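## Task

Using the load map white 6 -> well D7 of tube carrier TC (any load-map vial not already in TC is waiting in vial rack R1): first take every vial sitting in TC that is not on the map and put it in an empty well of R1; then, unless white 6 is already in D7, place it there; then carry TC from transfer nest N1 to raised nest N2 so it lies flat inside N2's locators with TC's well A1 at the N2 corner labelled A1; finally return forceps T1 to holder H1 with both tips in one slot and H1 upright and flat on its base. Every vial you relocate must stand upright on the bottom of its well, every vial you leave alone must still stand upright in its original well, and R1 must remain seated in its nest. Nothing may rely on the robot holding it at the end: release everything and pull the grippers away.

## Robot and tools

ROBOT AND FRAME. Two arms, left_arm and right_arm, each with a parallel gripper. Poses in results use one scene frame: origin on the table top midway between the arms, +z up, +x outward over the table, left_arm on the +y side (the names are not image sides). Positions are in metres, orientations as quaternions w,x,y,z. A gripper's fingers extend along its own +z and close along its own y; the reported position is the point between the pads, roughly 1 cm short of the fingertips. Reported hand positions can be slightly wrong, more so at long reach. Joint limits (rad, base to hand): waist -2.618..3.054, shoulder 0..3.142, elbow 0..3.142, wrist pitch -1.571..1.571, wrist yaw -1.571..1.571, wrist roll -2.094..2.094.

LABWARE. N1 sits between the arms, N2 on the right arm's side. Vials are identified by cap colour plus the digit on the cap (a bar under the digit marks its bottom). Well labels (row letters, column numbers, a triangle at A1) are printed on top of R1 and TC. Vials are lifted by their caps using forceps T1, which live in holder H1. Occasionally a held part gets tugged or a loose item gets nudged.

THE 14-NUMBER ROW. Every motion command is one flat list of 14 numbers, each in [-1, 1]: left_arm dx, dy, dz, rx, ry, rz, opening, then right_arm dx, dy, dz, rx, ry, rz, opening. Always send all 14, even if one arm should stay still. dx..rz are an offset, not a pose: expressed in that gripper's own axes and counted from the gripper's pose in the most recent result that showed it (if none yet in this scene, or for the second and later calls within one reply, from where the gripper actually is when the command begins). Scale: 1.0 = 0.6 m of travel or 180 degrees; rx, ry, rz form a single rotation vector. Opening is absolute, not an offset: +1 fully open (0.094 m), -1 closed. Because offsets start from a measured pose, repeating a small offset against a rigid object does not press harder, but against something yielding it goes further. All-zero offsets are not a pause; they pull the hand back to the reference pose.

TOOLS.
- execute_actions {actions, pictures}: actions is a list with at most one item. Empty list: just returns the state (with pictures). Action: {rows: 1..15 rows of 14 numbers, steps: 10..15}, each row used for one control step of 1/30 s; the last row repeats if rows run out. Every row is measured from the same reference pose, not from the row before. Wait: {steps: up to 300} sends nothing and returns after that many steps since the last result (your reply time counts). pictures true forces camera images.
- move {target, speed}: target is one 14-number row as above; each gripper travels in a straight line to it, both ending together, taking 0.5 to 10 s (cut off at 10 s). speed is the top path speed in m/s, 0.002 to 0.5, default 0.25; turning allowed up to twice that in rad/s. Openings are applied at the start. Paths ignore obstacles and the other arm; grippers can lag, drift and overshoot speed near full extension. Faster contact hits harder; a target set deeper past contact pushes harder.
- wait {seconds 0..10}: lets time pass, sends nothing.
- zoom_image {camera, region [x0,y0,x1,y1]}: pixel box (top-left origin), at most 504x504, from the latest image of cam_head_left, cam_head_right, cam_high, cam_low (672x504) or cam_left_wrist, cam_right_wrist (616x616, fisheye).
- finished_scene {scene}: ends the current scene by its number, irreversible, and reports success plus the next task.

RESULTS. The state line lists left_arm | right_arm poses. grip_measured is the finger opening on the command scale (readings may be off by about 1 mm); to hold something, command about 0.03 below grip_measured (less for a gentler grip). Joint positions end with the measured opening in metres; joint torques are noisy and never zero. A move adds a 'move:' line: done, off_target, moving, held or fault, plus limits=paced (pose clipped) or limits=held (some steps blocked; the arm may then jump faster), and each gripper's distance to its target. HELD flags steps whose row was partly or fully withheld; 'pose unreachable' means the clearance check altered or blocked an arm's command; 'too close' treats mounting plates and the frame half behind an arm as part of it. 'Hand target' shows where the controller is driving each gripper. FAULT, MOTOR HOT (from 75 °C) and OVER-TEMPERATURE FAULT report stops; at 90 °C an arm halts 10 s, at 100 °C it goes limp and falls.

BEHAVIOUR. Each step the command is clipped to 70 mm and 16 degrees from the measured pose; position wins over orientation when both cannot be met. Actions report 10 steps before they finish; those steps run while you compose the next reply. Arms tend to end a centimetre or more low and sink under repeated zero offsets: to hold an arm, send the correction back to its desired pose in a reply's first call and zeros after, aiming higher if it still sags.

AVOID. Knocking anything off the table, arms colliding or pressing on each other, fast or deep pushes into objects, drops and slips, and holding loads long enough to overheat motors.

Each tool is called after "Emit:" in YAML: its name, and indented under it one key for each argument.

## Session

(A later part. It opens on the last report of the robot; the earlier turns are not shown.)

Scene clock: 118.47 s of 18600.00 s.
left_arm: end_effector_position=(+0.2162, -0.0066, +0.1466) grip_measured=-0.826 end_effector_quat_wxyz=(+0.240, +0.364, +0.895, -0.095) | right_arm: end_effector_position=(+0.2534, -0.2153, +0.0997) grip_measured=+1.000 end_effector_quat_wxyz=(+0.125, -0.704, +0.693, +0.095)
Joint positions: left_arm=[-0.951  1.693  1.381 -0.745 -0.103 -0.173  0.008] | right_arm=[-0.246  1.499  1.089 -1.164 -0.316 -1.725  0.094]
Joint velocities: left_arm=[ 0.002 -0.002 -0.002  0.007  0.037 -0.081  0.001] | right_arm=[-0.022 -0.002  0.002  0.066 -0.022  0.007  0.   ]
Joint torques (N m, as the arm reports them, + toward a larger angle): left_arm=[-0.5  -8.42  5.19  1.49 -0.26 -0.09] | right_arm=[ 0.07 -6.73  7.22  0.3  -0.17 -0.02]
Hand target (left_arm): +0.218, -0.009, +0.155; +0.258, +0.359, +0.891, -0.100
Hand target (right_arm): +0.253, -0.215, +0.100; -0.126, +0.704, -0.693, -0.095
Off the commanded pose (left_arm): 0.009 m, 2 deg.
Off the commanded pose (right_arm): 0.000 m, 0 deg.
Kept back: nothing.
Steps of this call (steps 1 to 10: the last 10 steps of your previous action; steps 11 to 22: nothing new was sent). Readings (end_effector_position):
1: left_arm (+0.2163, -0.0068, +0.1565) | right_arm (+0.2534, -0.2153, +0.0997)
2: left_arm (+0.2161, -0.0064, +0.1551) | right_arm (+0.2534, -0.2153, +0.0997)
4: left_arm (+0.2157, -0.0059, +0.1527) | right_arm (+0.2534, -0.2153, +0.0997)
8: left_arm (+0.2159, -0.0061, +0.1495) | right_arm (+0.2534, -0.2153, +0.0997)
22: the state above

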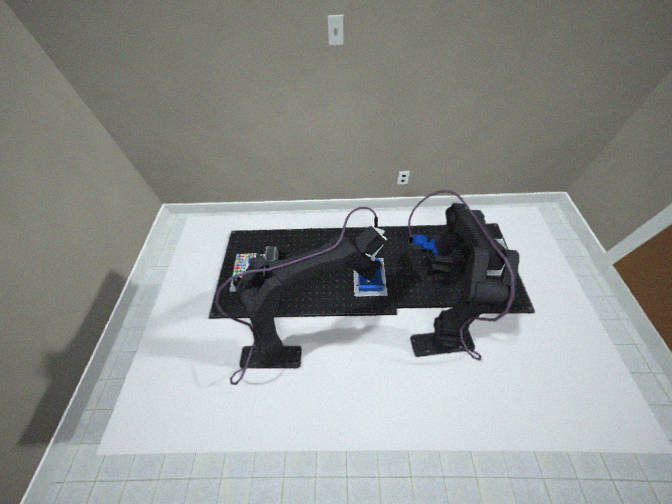

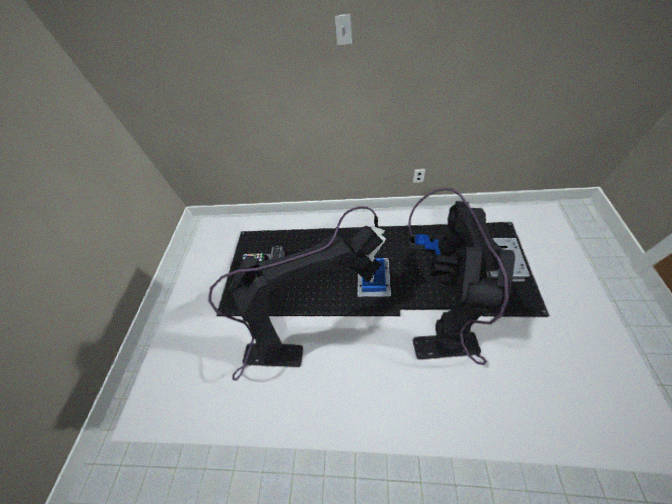

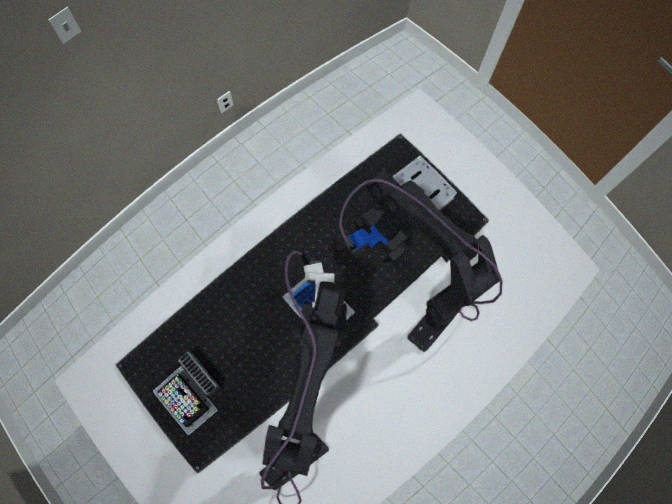

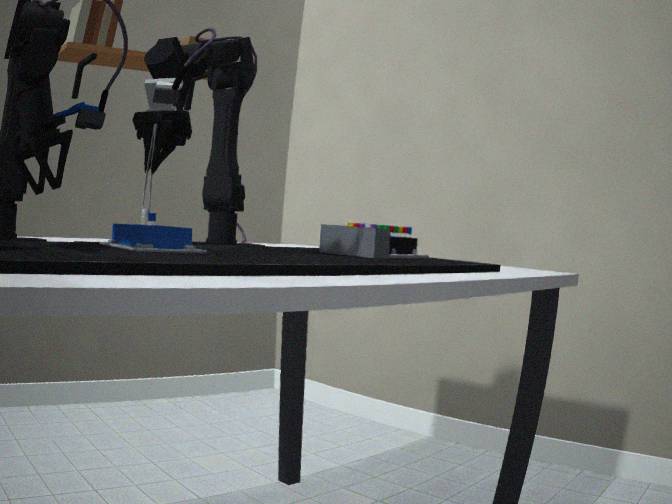

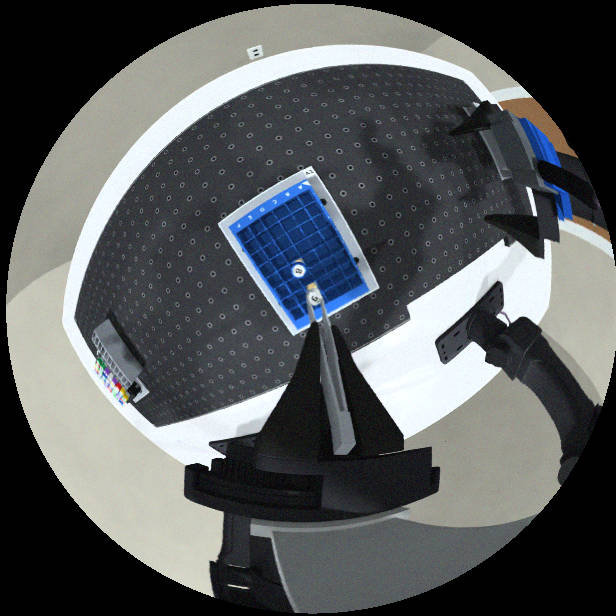

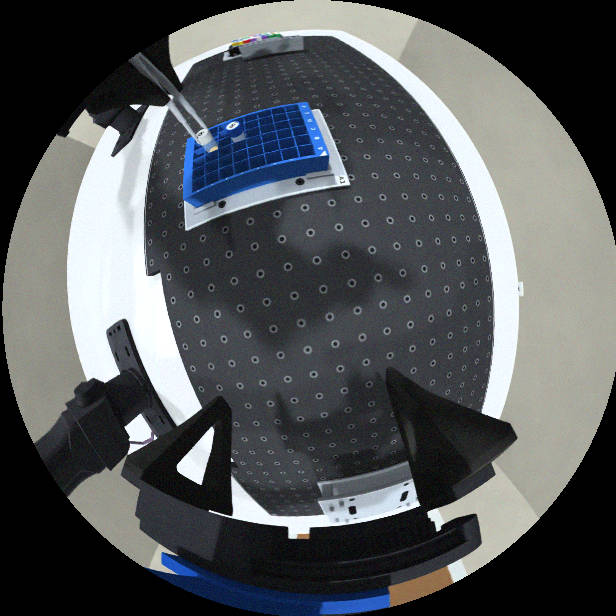

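Emit:
execute_actions:
  actions:
    - {"rows": [[-0.0102,-0.0005,-0.0087,-0.0019,-0.0126,-0.0011,-0.835,0,0,0,0,0,0,1],[-0.0098,-0.0005,-0.0079,-0.0019,-0.0126,-0.0011,-0.835,0,0,0,0,0,0,1],[-0.0093,-0.0005,-0.0071,-0.0019,-0.0126,-0.0011,-0.835,0,0,0,0,0,0,1],[-0.0089,-0.0005,-0.0063,-0.0019,-0.0126,-0.0011,-0.835,0,0,0,0,0,0,1],[-0.0084,-0.0005,-0.0055,-0.0019,-0.0126,-0.0011,-0.835,0,0,0,0,0,0,1],[-0.0079,-0.0005,-0.0048,-0.0019,-0.0126,-0.0011,-0.835,0,0,0,0,0,0,1],[-0.0075,-0.0005,-0.004,-0.0019,-0.0126,-0.0011,-0.835,0,0,0,0,0,0,1],[-0.007,-0.0005,-0.0032,-0.0019,-0.0126,-0.0011,-0.835,0,0,0,0,0,0,1],[-0.0066,-0.0005,-0.0024,-0.0019,-0.0126,-0.0011,-0.835,0,0,0,0,0,0,1],[-0.0061,-0.0005,-0.0016,-0.0019,-0.0126,-0.0011,-0.835,0,0,0,0,0,0,1]], "steps": 10}

Emit:
execute_actions:
  actions:
    - {"steps": 20}

Scene clock: 119.43 s of 18600.00 s.
left_arm: end_effector_position=(+0.2162, -0.0066, +0.1466) grip_measured=-0.826 end_effector_quat_wxyz=(+0.240, +0.364, +0.895, -0.095) | right_arm: end_effector_position=(+0.2534, -0.2153, +0.0997) grip_measured=+1.000 end_effector_quat_wxyz=(+0.125, -0.704, +0.693, +0.095)
Joint positions: left_arm=[-0.951  1.693  1.381 -0.745 -0.103 -0.173  0.008] | right_arm=[-0.246  1.499  1.089 -1.164 -0.316 -1.725  0.094]
Joint velocities: left_arm=[-0.007 -0.017 -0.002  0.022 -0.037  0.022  0.001] | right_arm=[-0.012 -0.002 -0.002  0.007  0.037 -0.007  0.   ]
Joint torques (N m, as the arm reports them, + toward a larger angle): left_arm=[-0.48 -8.44  5.33  1.51 -0.25 -0.08] | right_arm=[ 0.06 -6.74  7.2   0.29 -0.17 -0.02]
Kept back: the last 10 steps of this action.
Steps of this call (steps 1 to 29: nothing new was sent). Readings (end_effector_position):
1: left_arm (+0.2162, -0.0066, +0.1466) | right_arm (+0.2534, -0.2153, +0.0997)
2: left_arm (+0.2162, -0.0066, +0.1466) | right_arm (+0.2534, -0.2153, +0.0997)
4: left_arm (+0.2162, -0.0066, +0.1466) | right_arm (+0.2534, -0.2153, +0.0997)
8: left_arm (+0.2162, -0.0066, +0.1466) | right_arm (+0.2534, -0.2153, +0.0997)
29: the state above

Scene clock: 120.10 s of 18600.00 s.
left_arm: end_effector_position=(+0.2161, -0.0065, +0.1420) grip_measured=-0.826 end_effector_quat_wxyz=(+0.240, +0.364, +0.895, -0.096) | right_arm: end_effector_position=(+0.2534, -0.2155, +0.0996) grip_measured=+1.000 end_effector_quat_wxyz=(+0.125, -0.704, +0.693, +0.095)
Joint positions: left_arm=[-0.951  1.693  1.361 -0.725 -0.103 -0.173  0.008] | right_arm=[-0.246  1.499  1.089 -1.164 -0.315 -1.725  0.094]
Joint velocities: left_arm=[-0.002 -0.022  0.017  0.022  0.007  0.066 -0.001] | right_arm=[-0.012  0.002 -0.002 -0.007  0.022 -0.007  0.   ]
Joint torques (N m, as the arm reports them, + toward a larger angle): left_arm=[-0.48 -8.27  5.29  1.49 -0.25 -0.08] | right_arm=[ 0.07 -6.79  7.17  0.31 -0.17 -0.03]
Hand target (left_arm): +0.218, -0.009, +0.149; +0.258, +0.359, +0.891, -0.100
Hand target (right_arm): +0.253, -0.215, +0.100; -0.125, +0.704, -0.693, -0.095
Off the commanded pose (left_arm): 0.008 m, 2 deg.
Off the commanded pose (right_arm): 0.000 m, 0 deg.
Kept back: nothing.
Steps of this call (steps 1 to 10: the last 10 steps of your previous action; steps 11 to 20: nothing new was sent). Readings (end_effector_position):
1: left_arm (+0.2162, -0.0066, +0.1466) | right_arm (+0.2534, -0.2154, +0.0997)
2: left_arm (+0.2163, -0.0067, +0.1467) | right_arm (+0.2534, -0.2154, +0.0997)
4: left_arm (+0.2164, -0.0069, +0.1468) | right_arm (+0.2534, -0.2155, +0.0997)
8: left_arm (+0.2164, -0.0069, +0.1450) | right_arm (+0.2534, -0.2155, +0.0997)
20: the state above

Emit:
execute_actions:
  actions:
    - {"rows": [[-0.0101,-0.0005,-0.0081,-0.0019,-0.0123,-0.0011,-0.825,0,0,0,0,0,0,1],[-0.0101,-0.0005,-0.0081,-0.0019,-0.0123,-0.0011,-0.815,0,0,0,0,0,0,1],[-0.0101,-0.0005,-0.0081,-0.0019,-0.0123,-0.0011,-0.805,0,0,0,0,0,0,1],[-0.0101,-0.0005,-0.0081,-0.0019,-0.0123,-0.0011,-0.797,0,0,0,0,0,0,1],[-0.0101,-0.0005,-0.0081,-0.0019,-0.0123,-0.0011,-0.79,0,0,0,0,0,0,1],[-0.0101,-0.0005,-0.0081,-0.0019,-0.0123,-0.0011,-0.783,0,0,0,0,0,0,1],[-0.0101,-0.0005,-0.0081,-0.0019,-0.0123,-0.0011,-0.775,0,0,0,0,0,0,1],[-0.0101,-0.0005,-0.0081,-0.0019,-0.0123,-0.0011,-0.765,0,0,0,0,0,0,1],[-0.0101,-0.0005,-0.0081,-0.0019,-0.0123,-0.0011,-0.755,0,0,0,0,0,0,1],[-0.0101,-0.0005,-0.0081,-0.0019,-0.0123,-0.0011,-0.745,0,0,0,0,0,0,1],[-0.0101,-0.0005,-0.0081,-0.0019,-0.0123,-0.0011,-0.738,0,0,0,0,0,0,1]], "steps": 11}

Emit:
execute_actions:
  actions:
    - {"steps": 16}
  pictures: true

Emit:
zoom_image:
  camera: "cam_low"
  region: [120, 180, 180, 240]

Emit:
zoom_image:
  camera: "cam_left_wrist"
  region: [270, 245, 345, 320]

Scene clock: 121.23 s of 18600.00 s.
left_arm: end_effector_position=(+0.2161, -0.0065, +0.1420) grip_measured=-0.822 end_effector_quat_wxyz=(+0.240, +0.364, +0.895, -0.096) | right_arm: end_effector_position=(+0.2534, -0.2155, +0.0996) grip_measured=+1.000 end_effector_quat_wxyz=(+0.125, -0.704, +0.693, +0.095)
Joint positions: left_arm=[-0.951  1.693  1.361 -0.725 -0.103 -0.173  0.008] | right_arm=[-0.246  1.499  1.089 -1.164 -0.315 -1.725  0.094]
Joint velocities: left_arm=[-0.022  0.002 -0.007 -0.022 -0.066  0.066  0.002] | right_arm=[ 0.002 -0.007  0.002 -0.007  0.022  0.022  0.   ]
Joint torques (N m, as the arm reports them, + toward a larger angle): left_arm=[-0.48 -8.33  5.18  1.48 -0.25 -0.07] | right_arm=[ 0.07 -6.74  7.19  0.3  -0.2  -0.02]
Steps of this call (steps 1 to 33: nothing new was sent; step 34: the first step of this action). Readings (end_effector_position):
34: the state above

Scene clock: 121.77 s of 18600.00 s.
left_arm: end_effector_position=(+0.2166, -0.0071, +0.1424) grip_measured=-0.740 end_effector_quat_wxyz=(+0.242, +0.363, +0.895, -0.096) | right_arm: end_effector_position=(+0.2534, -0.2157, +0.0996) grip_measured=+1.000 end_effector_quat_wxyz=(+0.125, -0.704, +0.693, +0.094)
Joint positions: left_arm=[-0.951  1.693  1.361 -0.722 -0.104 -0.173  0.012] | right_arm=[-0.246  1.499  1.089 -1.164 -0.314 -1.725  0.094]
Joint velocities: left_arm=[-0.007 -0.017  0.022 -0.051 -0.066 -0.007 -0.001] | right_arm=[ 0.012 -0.007 -0.012  0.037  0.022  0.022  0.   ]
Joint torques (N m, as the arm reports them, + toward a larger angle): left_arm=[-0.42 -8.3   5.14  1.48 -0.24 -0.08] | right_arm=[ 0.03 -6.7   7.2   0.29 -0.18 -0.02]
Hand target (left_arm): +0.218, -0.009, +0.149; +0.258, +0.359, +0.891, -0.100
Hand target (right_arm): +0.253, -0.216, +0.100; -0.125, +0.704, -0.693, -0.095
Off the commanded pose (left_arm): 0.007 m, 2 deg.
Off the commanded pose (right_arm): 0.000 m, 0 deg.
Kept back: nothing.
Steps of this call (steps 1 to 10: the last 10 steps of your previous action; steps 11 to 16: nothing new was sent). Readings (end_effector_position):
1: left_arm (+0.2162, -0.0066, +0.1420) | right_arm (+0.2534, -0.2156, +0.0996)
2: left_arm (+0.2162, -0.0066, +0.1420) | right_arm (+0.2534, -0.2156, +0.0996)
4: left_arm (+0.2163, -0.0067, +0.1421) | right_arm (+0.2534, -0.2157, +0.0996)
8: left_arm (+0.2164, -0.0069, +0.1422) | right_arm (+0.2534, -0.2157, +0.0996)
16: the state above

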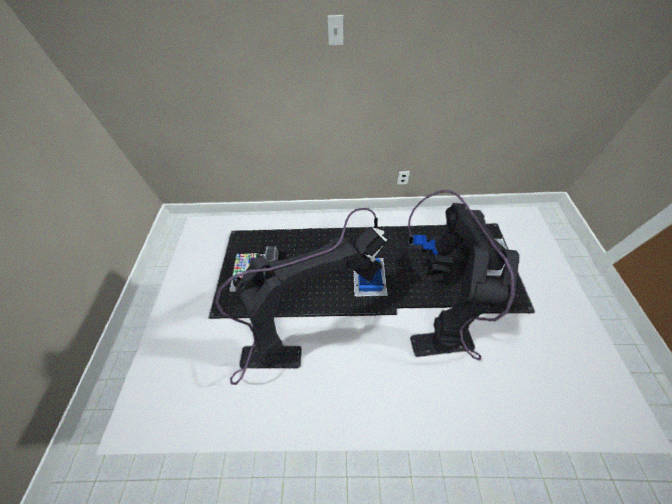

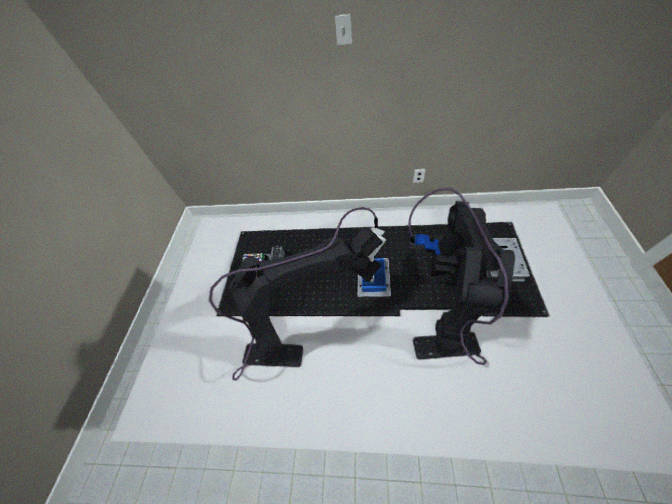

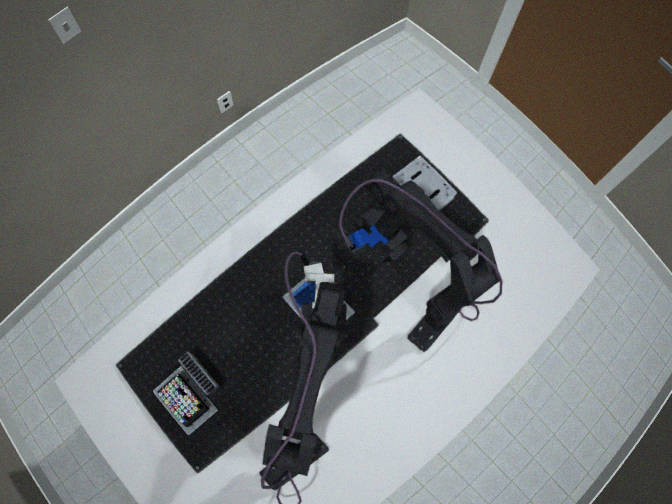

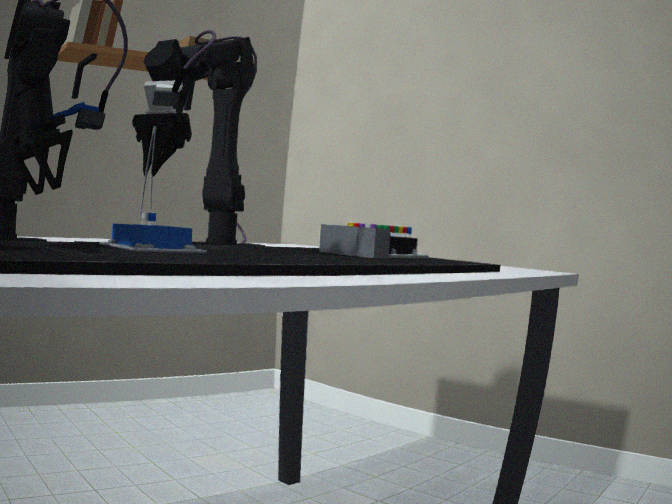

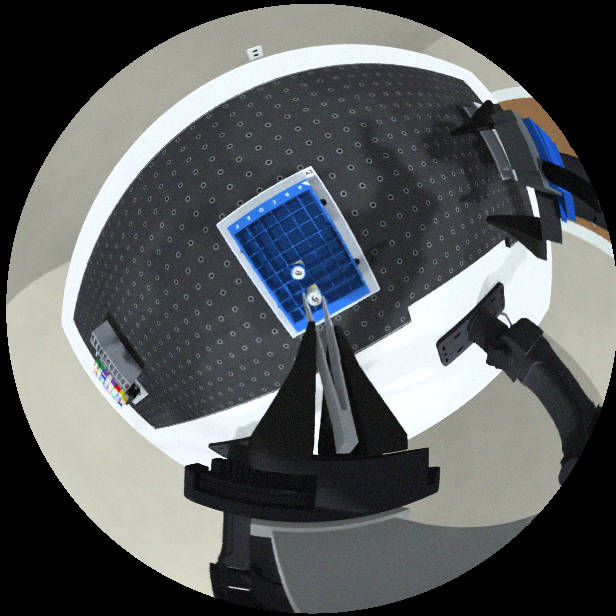

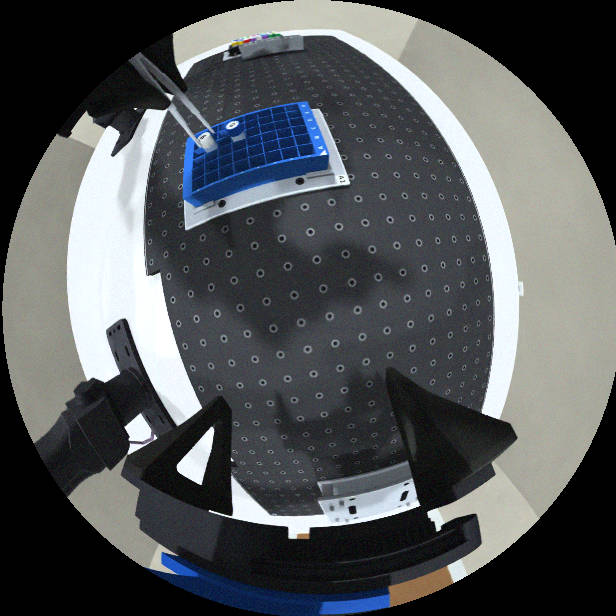

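Region (120, 180, 180, 240) of cam_low's 672x504 image, scaled by 8.400, with more detail than that image has.

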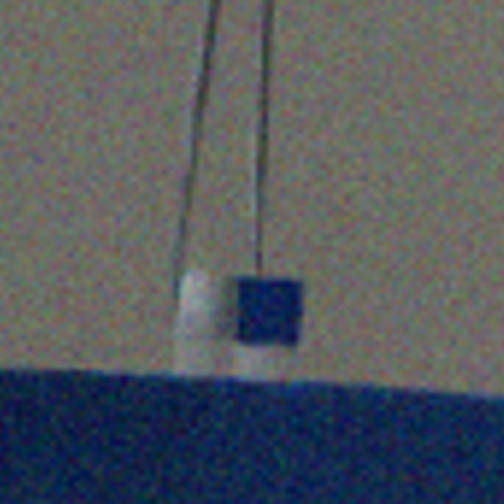

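Region (270, 245, 345, 320) of cam_left_wrist's 616x616 image, scaled by 6.720, with more detail than that image has.

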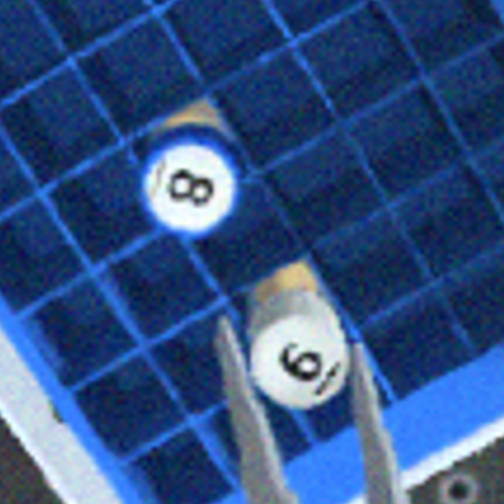

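Emit:
execute_actions:
  actions:
    - {"rows": [[-0.0226,-0.0017,-0.0163,-0.0009,-0.0181,-0.0016,-0.738,0,0,0,0,0,0,1],[-0.0363,-0.003,-0.0245,0.0001,-0.0248,-0.0023,-0.738,0,0,0,0,0,0,1],[-0.0411,-0.0035,-0.0274,0.0005,-0.0271,-0.0025,-0.738,0,0,0,0,0,0,1],[-0.0459,-0.004,-0.0303,0.0009,-0.0295,-0.0027,-0.738,0,0,0,0,0,0,1],[-0.0507,-0.0044,-0.0332,0.0012,-0.0318,-0.003,-0.738,0,0,0,0,0,0,1],[-0.0555,-0.0049,-0.036,0.0016,-0.0342,-0.0032,-0.738,0,0,0,0,0,0,1],[-0.0603,-0.0054,-0.0389,0.002,-0.0365,-0.0034,-0.738,0,0,0,0,0,0,1],[-0.0651,-0.0059,-0.0418,0.0023,-0.0389,-0.0036,-0.738,0,0,0,0,0,0,1],[-0.07,0.0002,-0.0438,0.0011,-0.0409,-0.0061,-0.738,0,0,0,0,0,0,1],[-0.0747,0.0041,-0.0458,0.0004,-0.0429,-0.0079,-0.738,0,0,0,0,0,0,1],[-0.0796,0.0101,-0.0478,-0.0009,-0.0449,-0.0104,-0.738,0,0,0,0,0,0,1],[-0.0804,0.0166,-0.0473,-0.0024,-0.045,-0.0127,-0.738,0,0,0,0,0,0,1],[-0.0813,0.023,-0.0468,-0.004,-0.045,-0.015,-0.738,0,0,0,0,0,0,1],[-0.0821,0.0295,-0.0463,-0.0055,-0.045,-0.0173,-0.738,0,0,0,0,0,0,1],[-0.0829,0.0359,-0.0458,-0.0071,-0.045,-0.0196,-0.738,0,0,0,0,0,0,1]], "steps": 15}

Emit:
execute_actions:
  actions:
    - {"steps": 28}
  pictures: true

Emit:
zoom_image:
  camera: "cam_left_wrist"
  region: [275, 250, 350, 325]

Scene clock: 127.87 s of 18600.00 s.
left_arm: end_effector_position=(+0.2172, -0.0078, +0.1438) grip_measured=-0.740 end_effector_quat_wxyz=(+0.243, +0.363, +0.894, -0.097) | right_arm: end_effector_position=(+0.2534, -0.2158, +0.0995) grip_measured=+1.000 end_effector_quat_wxyz=(+0.124, -0.704, +0.693, +0.094)
Joint positions: left_arm=[-0.951  1.693  1.365 -0.722 -0.104 -0.173  0.012] | right_arm=[-0.246  1.499  1.089 -1.164 -0.313 -1.725  0.094]
Joint velocities: left_arm=[-0.012  0.022  0.1    0.022  0.037 -0.051 -0.001] | right_arm=[-0.002  0.007 -0.007  0.022  0.022  0.037  0.   ]
Joint torques (N m, as the arm reports them, + toward a larger angle): left_arm=[-0.4  -8.9   9.16  1.48 -0.26 -0.07] | right_arm=[ 0.02 -6.7   7.14  0.29 -0.19 -0.02]
Steps of this call (steps 1 to 90: nothing new was sent; then 2.93 s passed at rest; steps 91 to 95: the first 5 steps of this action). Readings (end_effector_position):
91: left_arm (+0.2166, -0.0071, +0.1424) | right_arm (+0.2534, -0.2157, +0.0996)
92: left_arm (+0.2166, -0.0071, +0.1424) | right_arm (+0.2534, -0.2157, +0.0996)
94: left_arm (+0.2168, -0.0072, +0.1428) | right_arm (+0.2534, -0.2158, +0.0995)
95: the state above

Scene clock: 128.80 s of 18600.00 s.
left_arm: end_effector_position=(+0.2451, -0.0057, +0.1688) grip_measured=-0.740 end_effector_quat_wxyz=(+0.276, +0.333, +0.895, -0.106) | right_arm: end_effector_position=(+0.2534, -0.2159, +0.0995) grip_measured=+1.000 end_effector_quat_wxyz=(+0.124, -0.704, +0.693, +0.094)
Joint positions: left_arm=[-0.899  1.693  1.427 -0.713 -0.112 -0.173  0.012] | right_arm=[-0.246  1.499  1.089 -1.164 -0.313 -1.725  0.094]
Joint velocities: left_arm=[ 0.027  0.007  0.002 -0.022  0.037 -0.066 -0.   ] | right_arm=[-0.007  0.007  0.002 -0.037 -0.037 -0.007  0.   ]
Joint torques (N m, as the arm reports them, + toward a larger angle): left_arm=[ 0.1  -8.45  8.4   1.54 -0.21 -0.07] | right_arm=[ 0.08 -6.76  7.23  0.28 -0.17 -0.02]
Hand target (left_arm): +0.252, -0.010, +0.191; +0.305, +0.324, +0.887, -0.118
Hand target (right_arm): +0.253, -0.216, +0.100; -0.124, +0.704, -0.693, -0.094
Off the commanded pose (left_arm): 0.024 m, 4 deg.
Off the commanded pose (right_arm): 0.000 m, 0 deg.
Kept back: nothing.
Steps of this call (steps 1 to 10: the last 10 steps of your previous action; steps 11 to 28: nothing new was sent). Readings (end_effector_position):
1: left_arm (+0.2178, -0.0087, +0.1457) | right_arm (+0.2534, -0.2158, +0.0995)
2: left_arm (+0.2187, -0.0099, +0.1481) | right_arm (+0.2534, -0.2159, +0.0995)
4: left_arm (+0.2210, -0.0131, +0.1544) | right_arm (+0.2534, -0.2159, +0.0995)
8: left_arm (+0.2284, -0.0165, +0.1659) | right_arm (+0.2534, -0.2159, +0.0995)
28: the state above

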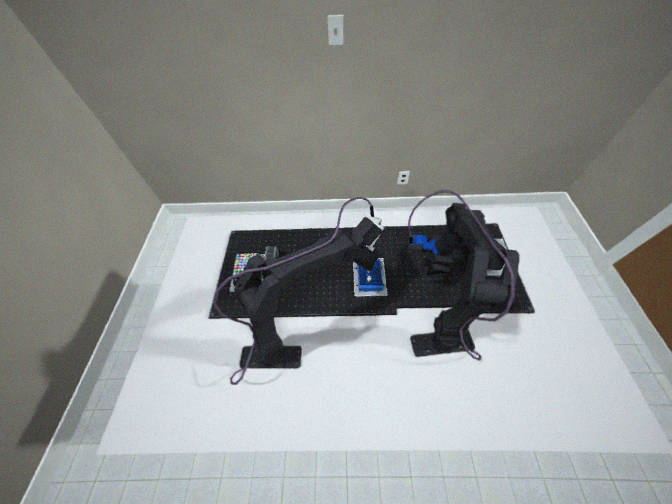

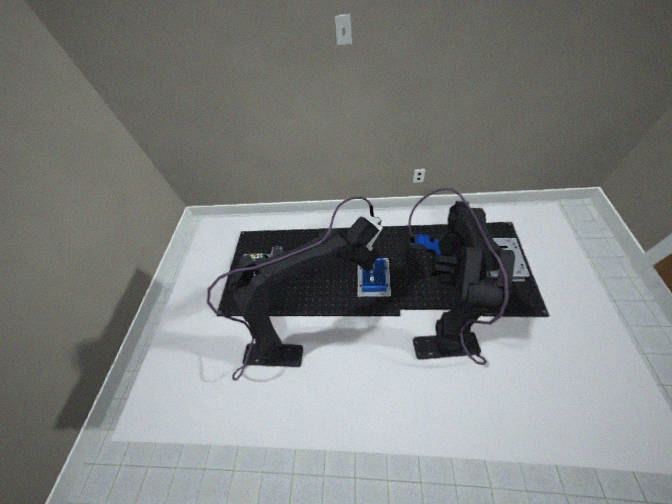

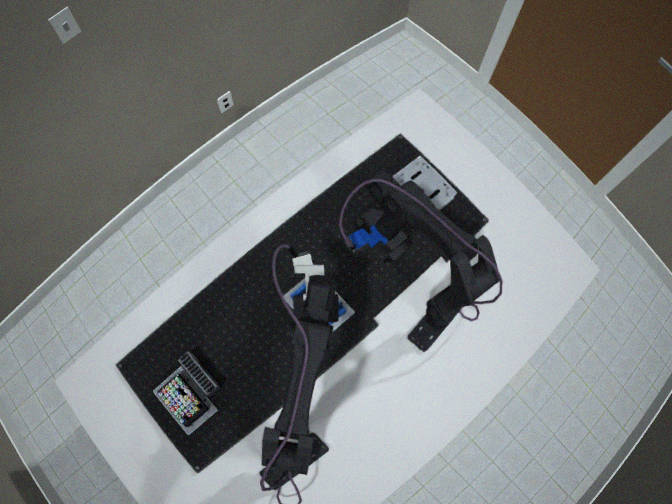

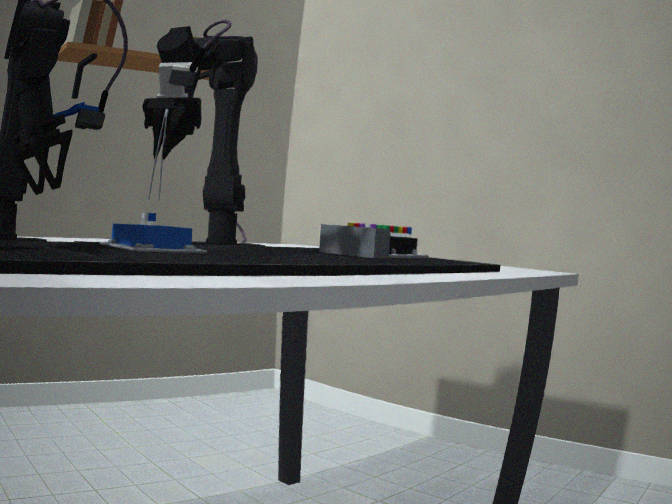

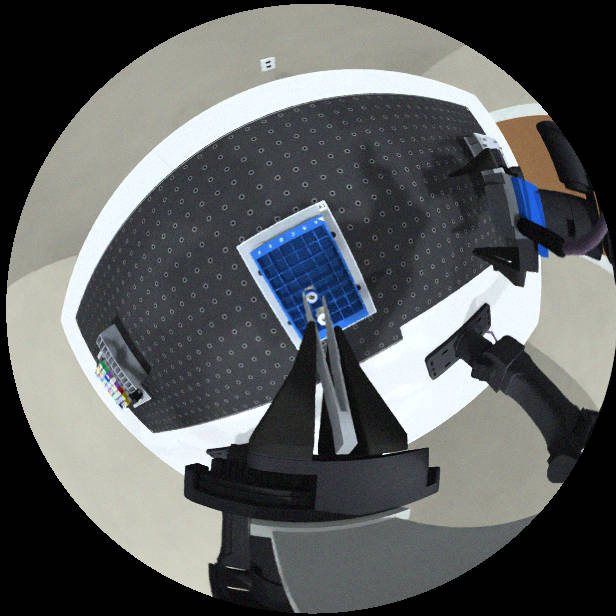

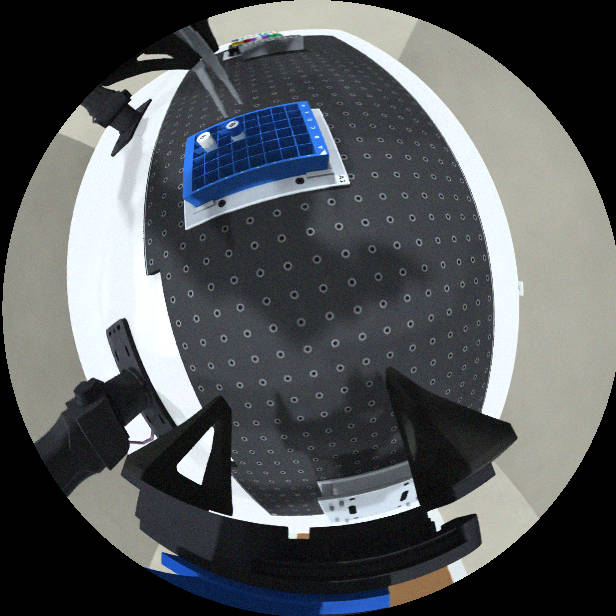

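Region (275, 250, 350, 325) of cam_left_wrist's 616x616 image, scaled by 6.720, with more detail than that image has.

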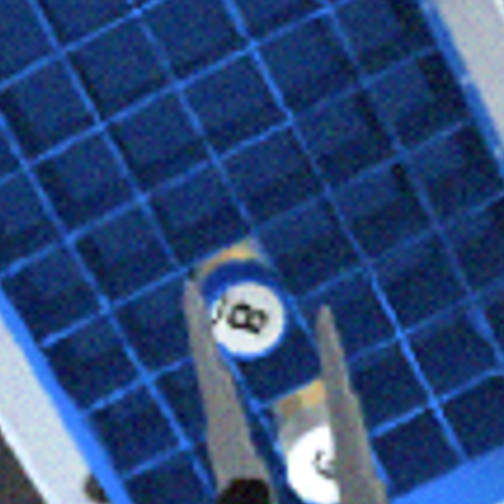

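Emit:
execute_actions:
  actions:
    - {"rows": [[-0.0235,0.0003,-0.014,-0.0005,-0.0144,-0.0014,-0.738,0,0,0,0,0,0,1],[-0.0151,-0.0013,-0.0051,0.0006,-0.0071,-0.0007,-0.738,0,0,0,0,0,0,1],[-0.013,-0.0017,-0.0029,0.0009,-0.0053,-0.0005,-0.738,0,0,0,0,0,0,1],[-0.011,-0.0022,-0.0007,0.0012,-0.0035,-0.0004,-0.738,0,0,0,0,0,0,1],[-0.0089,-0.0026,0.0015,0.0015,-0.0016,-0.0002,-0.738,0,0,0,0,0,0,1],[-0.0068,-0.003,0.0037,0.0018,0.0002,0,-0.738,0,0,0,0,0,0,1],[-0.0047,-0.0034,0.006,0.0021,0.002,0.0002,-0.738,0,0,0,0,0,0,1],[-0.0026,-0.0038,0.0082,0.0024,0.0039,0.0004,-0.738,0,0,0,0,0,0,1],[-0.0005,-0.0042,0.0104,0.0027,0.0057,0.0005,-0.738,0,0,0,0,0,0,1],[0.0016,-0.0046,0.0126,0.0029,0.0075,0.0007,-0.738,0,0,0,0,0,0,1],[0.0037,-0.005,0.0148,0.0032,0.0093,0.0009,-0.738,0,0,0,0,0,0,1],[0.0058,-0.0054,0.0171,0.0035,0.0112,0.0011,-0.738,0,0,0,0,0,0,1],[0.0075,-0.0057,0.0188,0.0038,0.0126,0.0012,-0.738,0,0,0,0,0,0,1],[0.009,-0.006,0.0204,0.004,0.0139,0.0013,-0.738,0,0,0,0,0,0,1],[0.01,-0.0062,0.0215,0.0041,0.0148,0.0014,-0.738,0,0,0,0,0,0,1]], "steps": 15}

Emit:
execute_actions:
  actions:
    - {"steps": 30}
  pictures: true

Emit:
zoom_image:
  camera: "cam_left_wrist"
  region: [275, 250, 350, 325]

Scene clock: 133.43 s of 18600.00 s.
left_arm: end_effector_position=(+0.2452, -0.0058, +0.1683) grip_measured=-0.740 end_effector_quat_wxyz=(+0.276, +0.334, +0.895, -0.106) | right_arm: end_effector_position=(+0.2534, -0.2160, +0.0995) grip_measured=+1.000 end_effector_quat_wxyz=(+0.124, -0.704, +0.693, +0.094)
Joint positions: left_arm=[-0.899  1.694  1.427 -0.713 -0.112 -0.173  0.012] | right_arm=[-0.246  1.499  1.089 -1.164 -0.312 -1.725  0.094]
Joint velocities: left_arm=[ 0.002  0.037 -0.002  0.022 -0.022 -0.051  0.001] | right_arm=[ 0.012 -0.002  0.002  0.022 -0.095 -0.022  0.   ]
Joint torques (N m, as the arm reports them, + toward a larger angle): left_arm=[ 0.07 -6.23  7.9   1.34  0.02  0.  ] | right_arm=[ 0.1  -6.75  7.16  0.31 -0.16 -0.02]
Steps of this call (steps 1 to 90: nothing new was sent; then 1.47 s passed at rest; steps 91 to 95: the first 5 steps of this action). Readings (end_effector_position):
91: left_arm (+0.2451, -0.0057, +0.1688) | right_arm (+0.2534, -0.2159, +0.0995)
92: left_arm (+0.2451, -0.0057, +0.1688) | right_arm (+0.2534, -0.2159, +0.0995)
94: left_arm (+0.2451, -0.0057, +0.1688) | right_arm (+0.2534, -0.2160, +0.0995)
95: the state above

Scene clock: 134.43 s of 18600.00 s.
left_arm: end_effector_position=(+0.2433, -0.0077, +0.1488) grip_measured=-0.740 end_effector_quat_wxyz=(+0.252, +0.339, +0.901, -0.099) | right_arm: end_effector_position=(+0.2533, -0.2161, +0.0995) grip_measured=+1.000 end_effector_quat_wxyz=(+0.124, -0.704, +0.693, +0.094)
Joint positions: left_arm=[-0.899  1.738  1.427 -0.719 -0.097 -0.173  0.012] | right_arm=[-0.246  1.499  1.089 -1.164 -0.312 -1.725  0.094]
Joint velocities: left_arm=[-0.002  0.022  0.017  0.007 -0.022  0.007 -0.   ] | right_arm=[-0.007  0.002 -0.012  0.022  0.007 -0.022  0.   ]
Joint torques (N m, as the arm reports them, + toward a larger angle): left_arm=[ 0.13 -7.13  7.79  1.19  0.04  0.  ] | right_arm=[ 0.11 -6.75  7.2   0.29 -0.17 -0.03]
Hand target (left_arm): +0.244, -0.010, +0.155; +0.254, +0.340, +0.900, -0.104
Hand target (right_arm): +0.253, -0.216, +0.100; -0.124, +0.704, -0.693, -0.094
Off the commanded pose (left_arm): 0.007 m, 1 deg.
Off the commanded pose (right_arm): 0.000 m, 0 deg.
Kept back: nothing.
Steps of this call (steps 1 to 10: the last 10 steps of your previous action; steps 11 to 30: nothing new was sent). Readings (end_effector_position):
1: left_arm (+0.2452, -0.0058, +0.1676) | right_arm (+0.2534, -0.2160, +0.0995)
2: left_arm (+0.2453, -0.0059, +0.1665) | right_arm (+0.2534, -0.2160, +0.0995)
4: left_arm (+0.2454, -0.0063, +0.1631) | right_arm (+0.2534, -0.2160, +0.0995)
8: left_arm (+0.2449, -0.0074, +0.1551) | right_arm (+0.2534, -0.2160, +0.0995)
30: the state above

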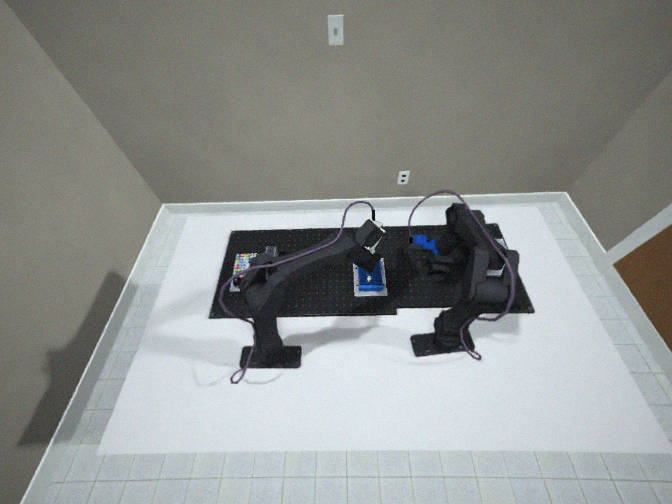

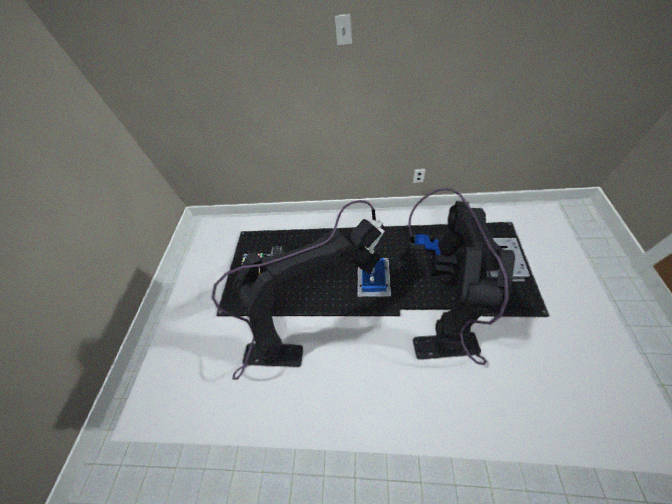

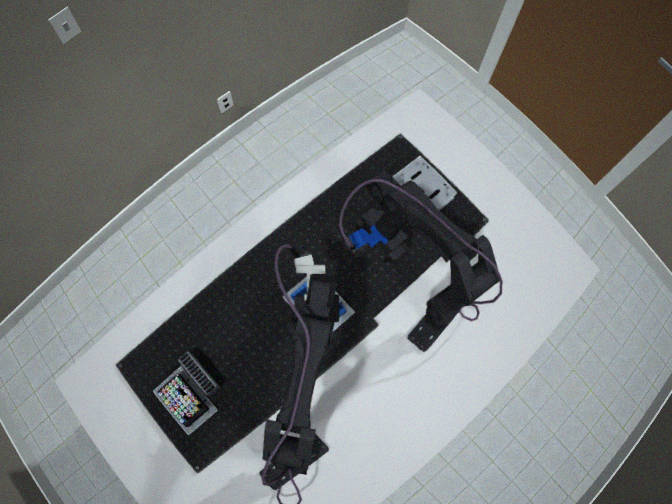

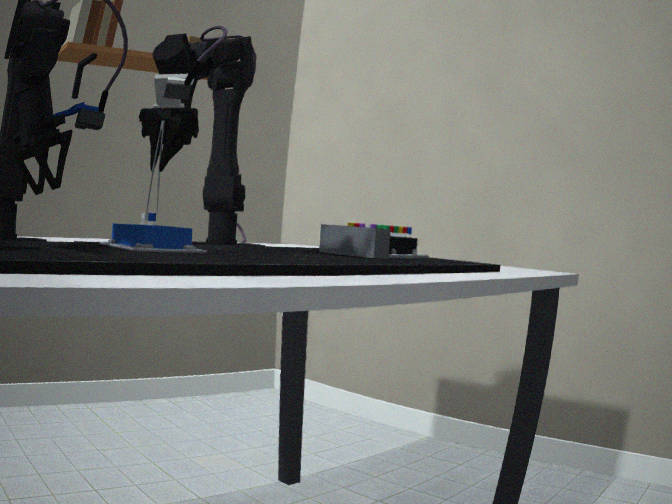

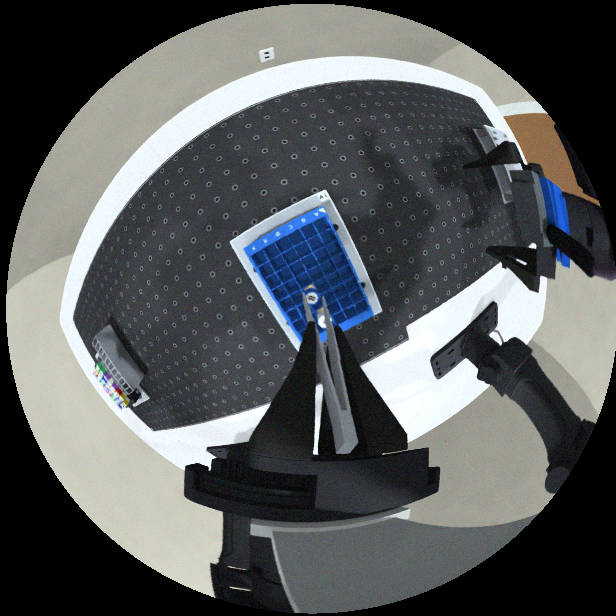

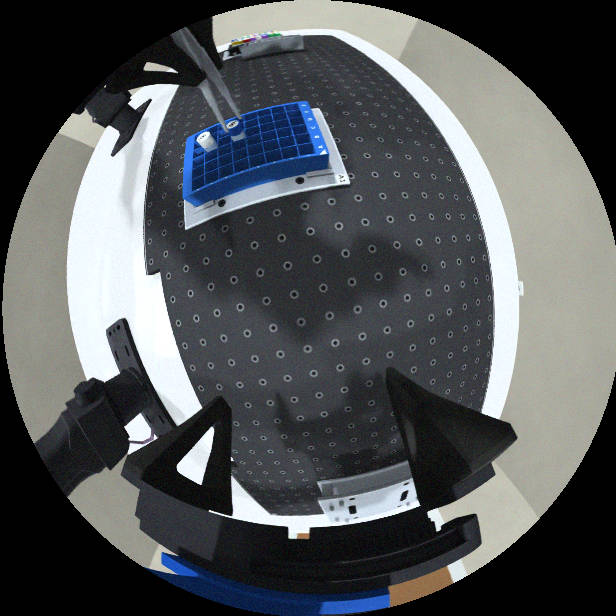

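Region (275, 250, 350, 325) of cam_left_wrist's 616x616 image, scaled by 6.720, with more detail than that image has.

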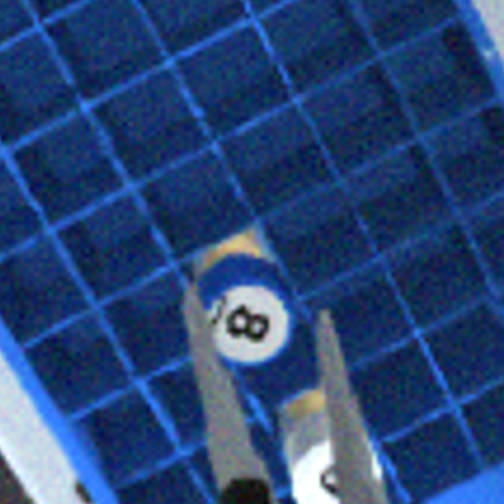

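Emit:
execute_actions:
  actions: []

Scene clock: 136.10 s of 18600.00 s.
left_arm: end_effector_position=(+0.2433, -0.0077, +0.1488) grip_measured=-0.740 end_effector_quat_wxyz=(+0.252, +0.339, +0.901, -0.099) | right_arm: end_effector_position=(+0.2533, -0.2161, +0.0995) grip_measured=+1.000 end_effector_quat_wxyz=(+0.124, -0.704, +0.693, +0.094)
Joint positions: left_arm=[-0.899  1.738  1.427 -0.719 -0.097 -0.173  0.012] | right_arm=[-0.246  1.499  1.089 -1.164 -0.312 -1.725  0.094]
Joint velocities: left_arm=[-0.012  0.002  0.017 -0.007 -0.037 -0.037  0.   ] | right_arm=[ 0.022  0.002  0.002 -0.11   0.007  0.051  0.   ]
Joint torques (N m, as the arm reports them, + toward a larger angle): left_arm=[ 0.11 -7.16  7.83  1.18  0.03  0.02] | right_arm=[ 0.07 -6.74  7.19  0.28 -0.17 -0.03]
Hand target (left_arm): +0.244, -0.010, +0.155; +0.254, +0.340, +0.900, -0.104
Hand target (right_arm): +0.253, -0.216, +0.100; -0.124, +0.704, -0.693, -0.094
Off the commanded pose (left_arm): 0.007 m, 1 deg.
Off the commanded pose (right_arm): 0.000 m, 0 deg.
Kept back: nothing.
Steps of this call (steps 1 to 50: nothing new was sent). Readings (end_effector_position):
1: left_arm (+0.2433, -0.0077, +0.1488) | right_arm (+0.2533, -0.2161, +0.0995)
2: left_arm (+0.2433, -0.0077, +0.1488) | right_arm (+0.2533, -0.2161, +0.0995)
4: left_arm (+0.2433, -0.0077, +0.1488) | right_arm (+0.2533, -0.2161, +0.0995)
8: left_arm (+0.2433, -0.0077, +0.1488) | right_arm (+0.2533, -0.2161, +0.0995)
50: the state above

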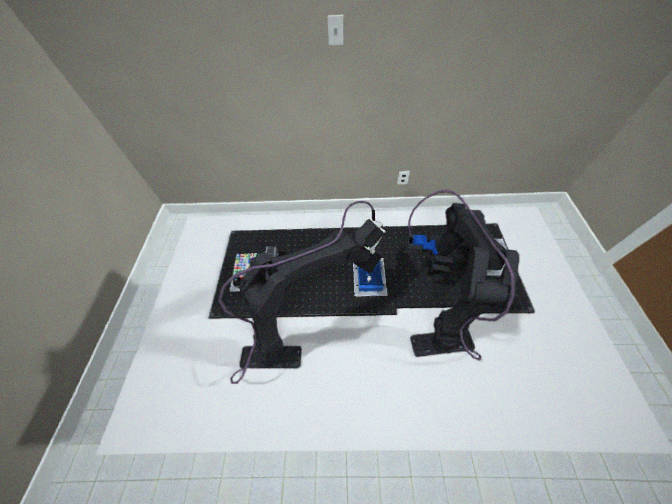

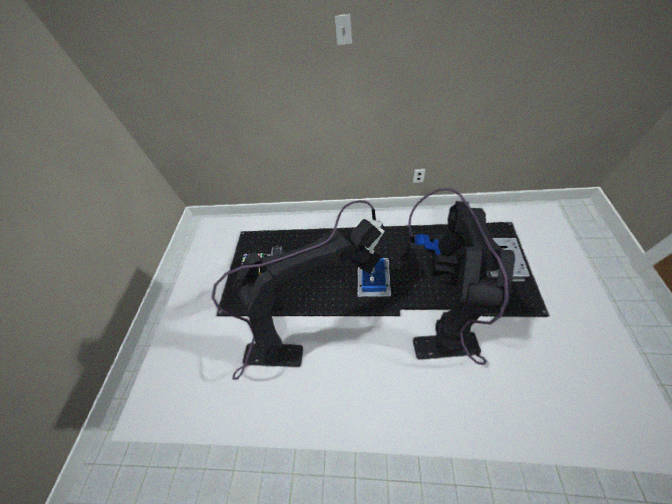

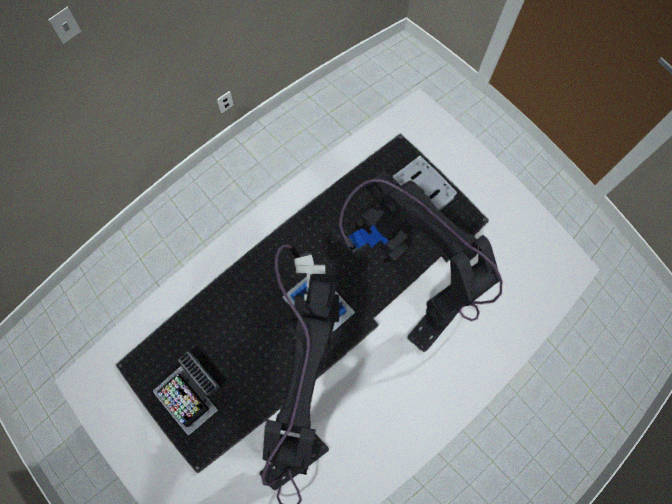

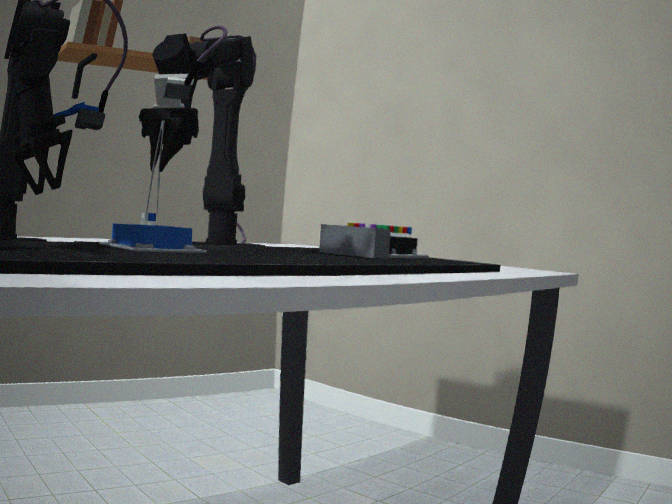

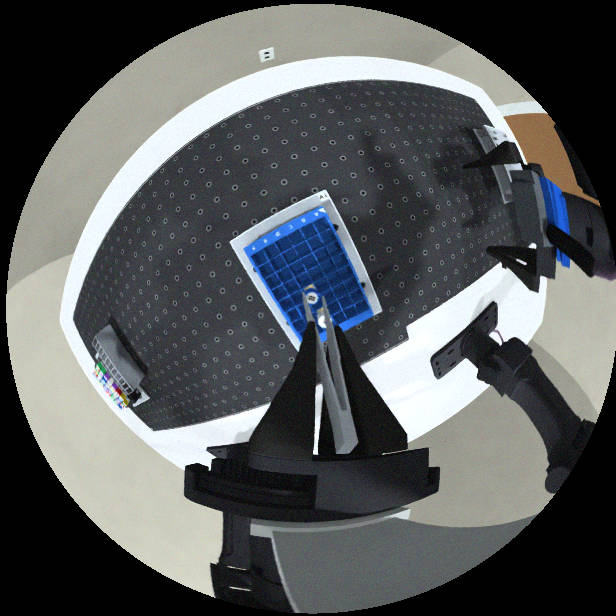

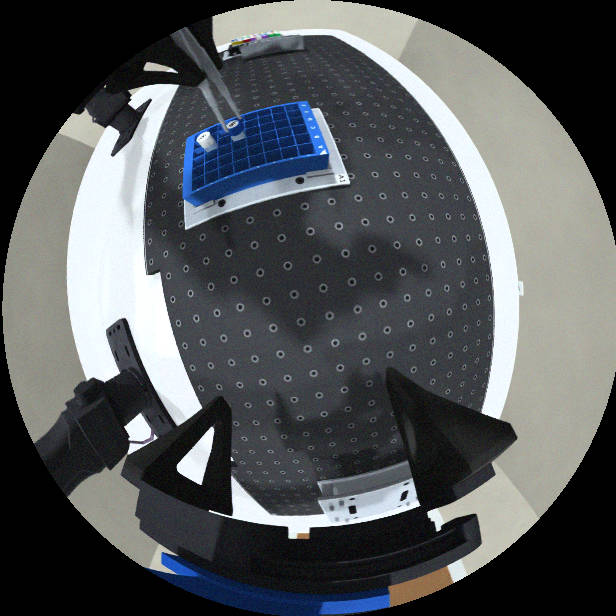

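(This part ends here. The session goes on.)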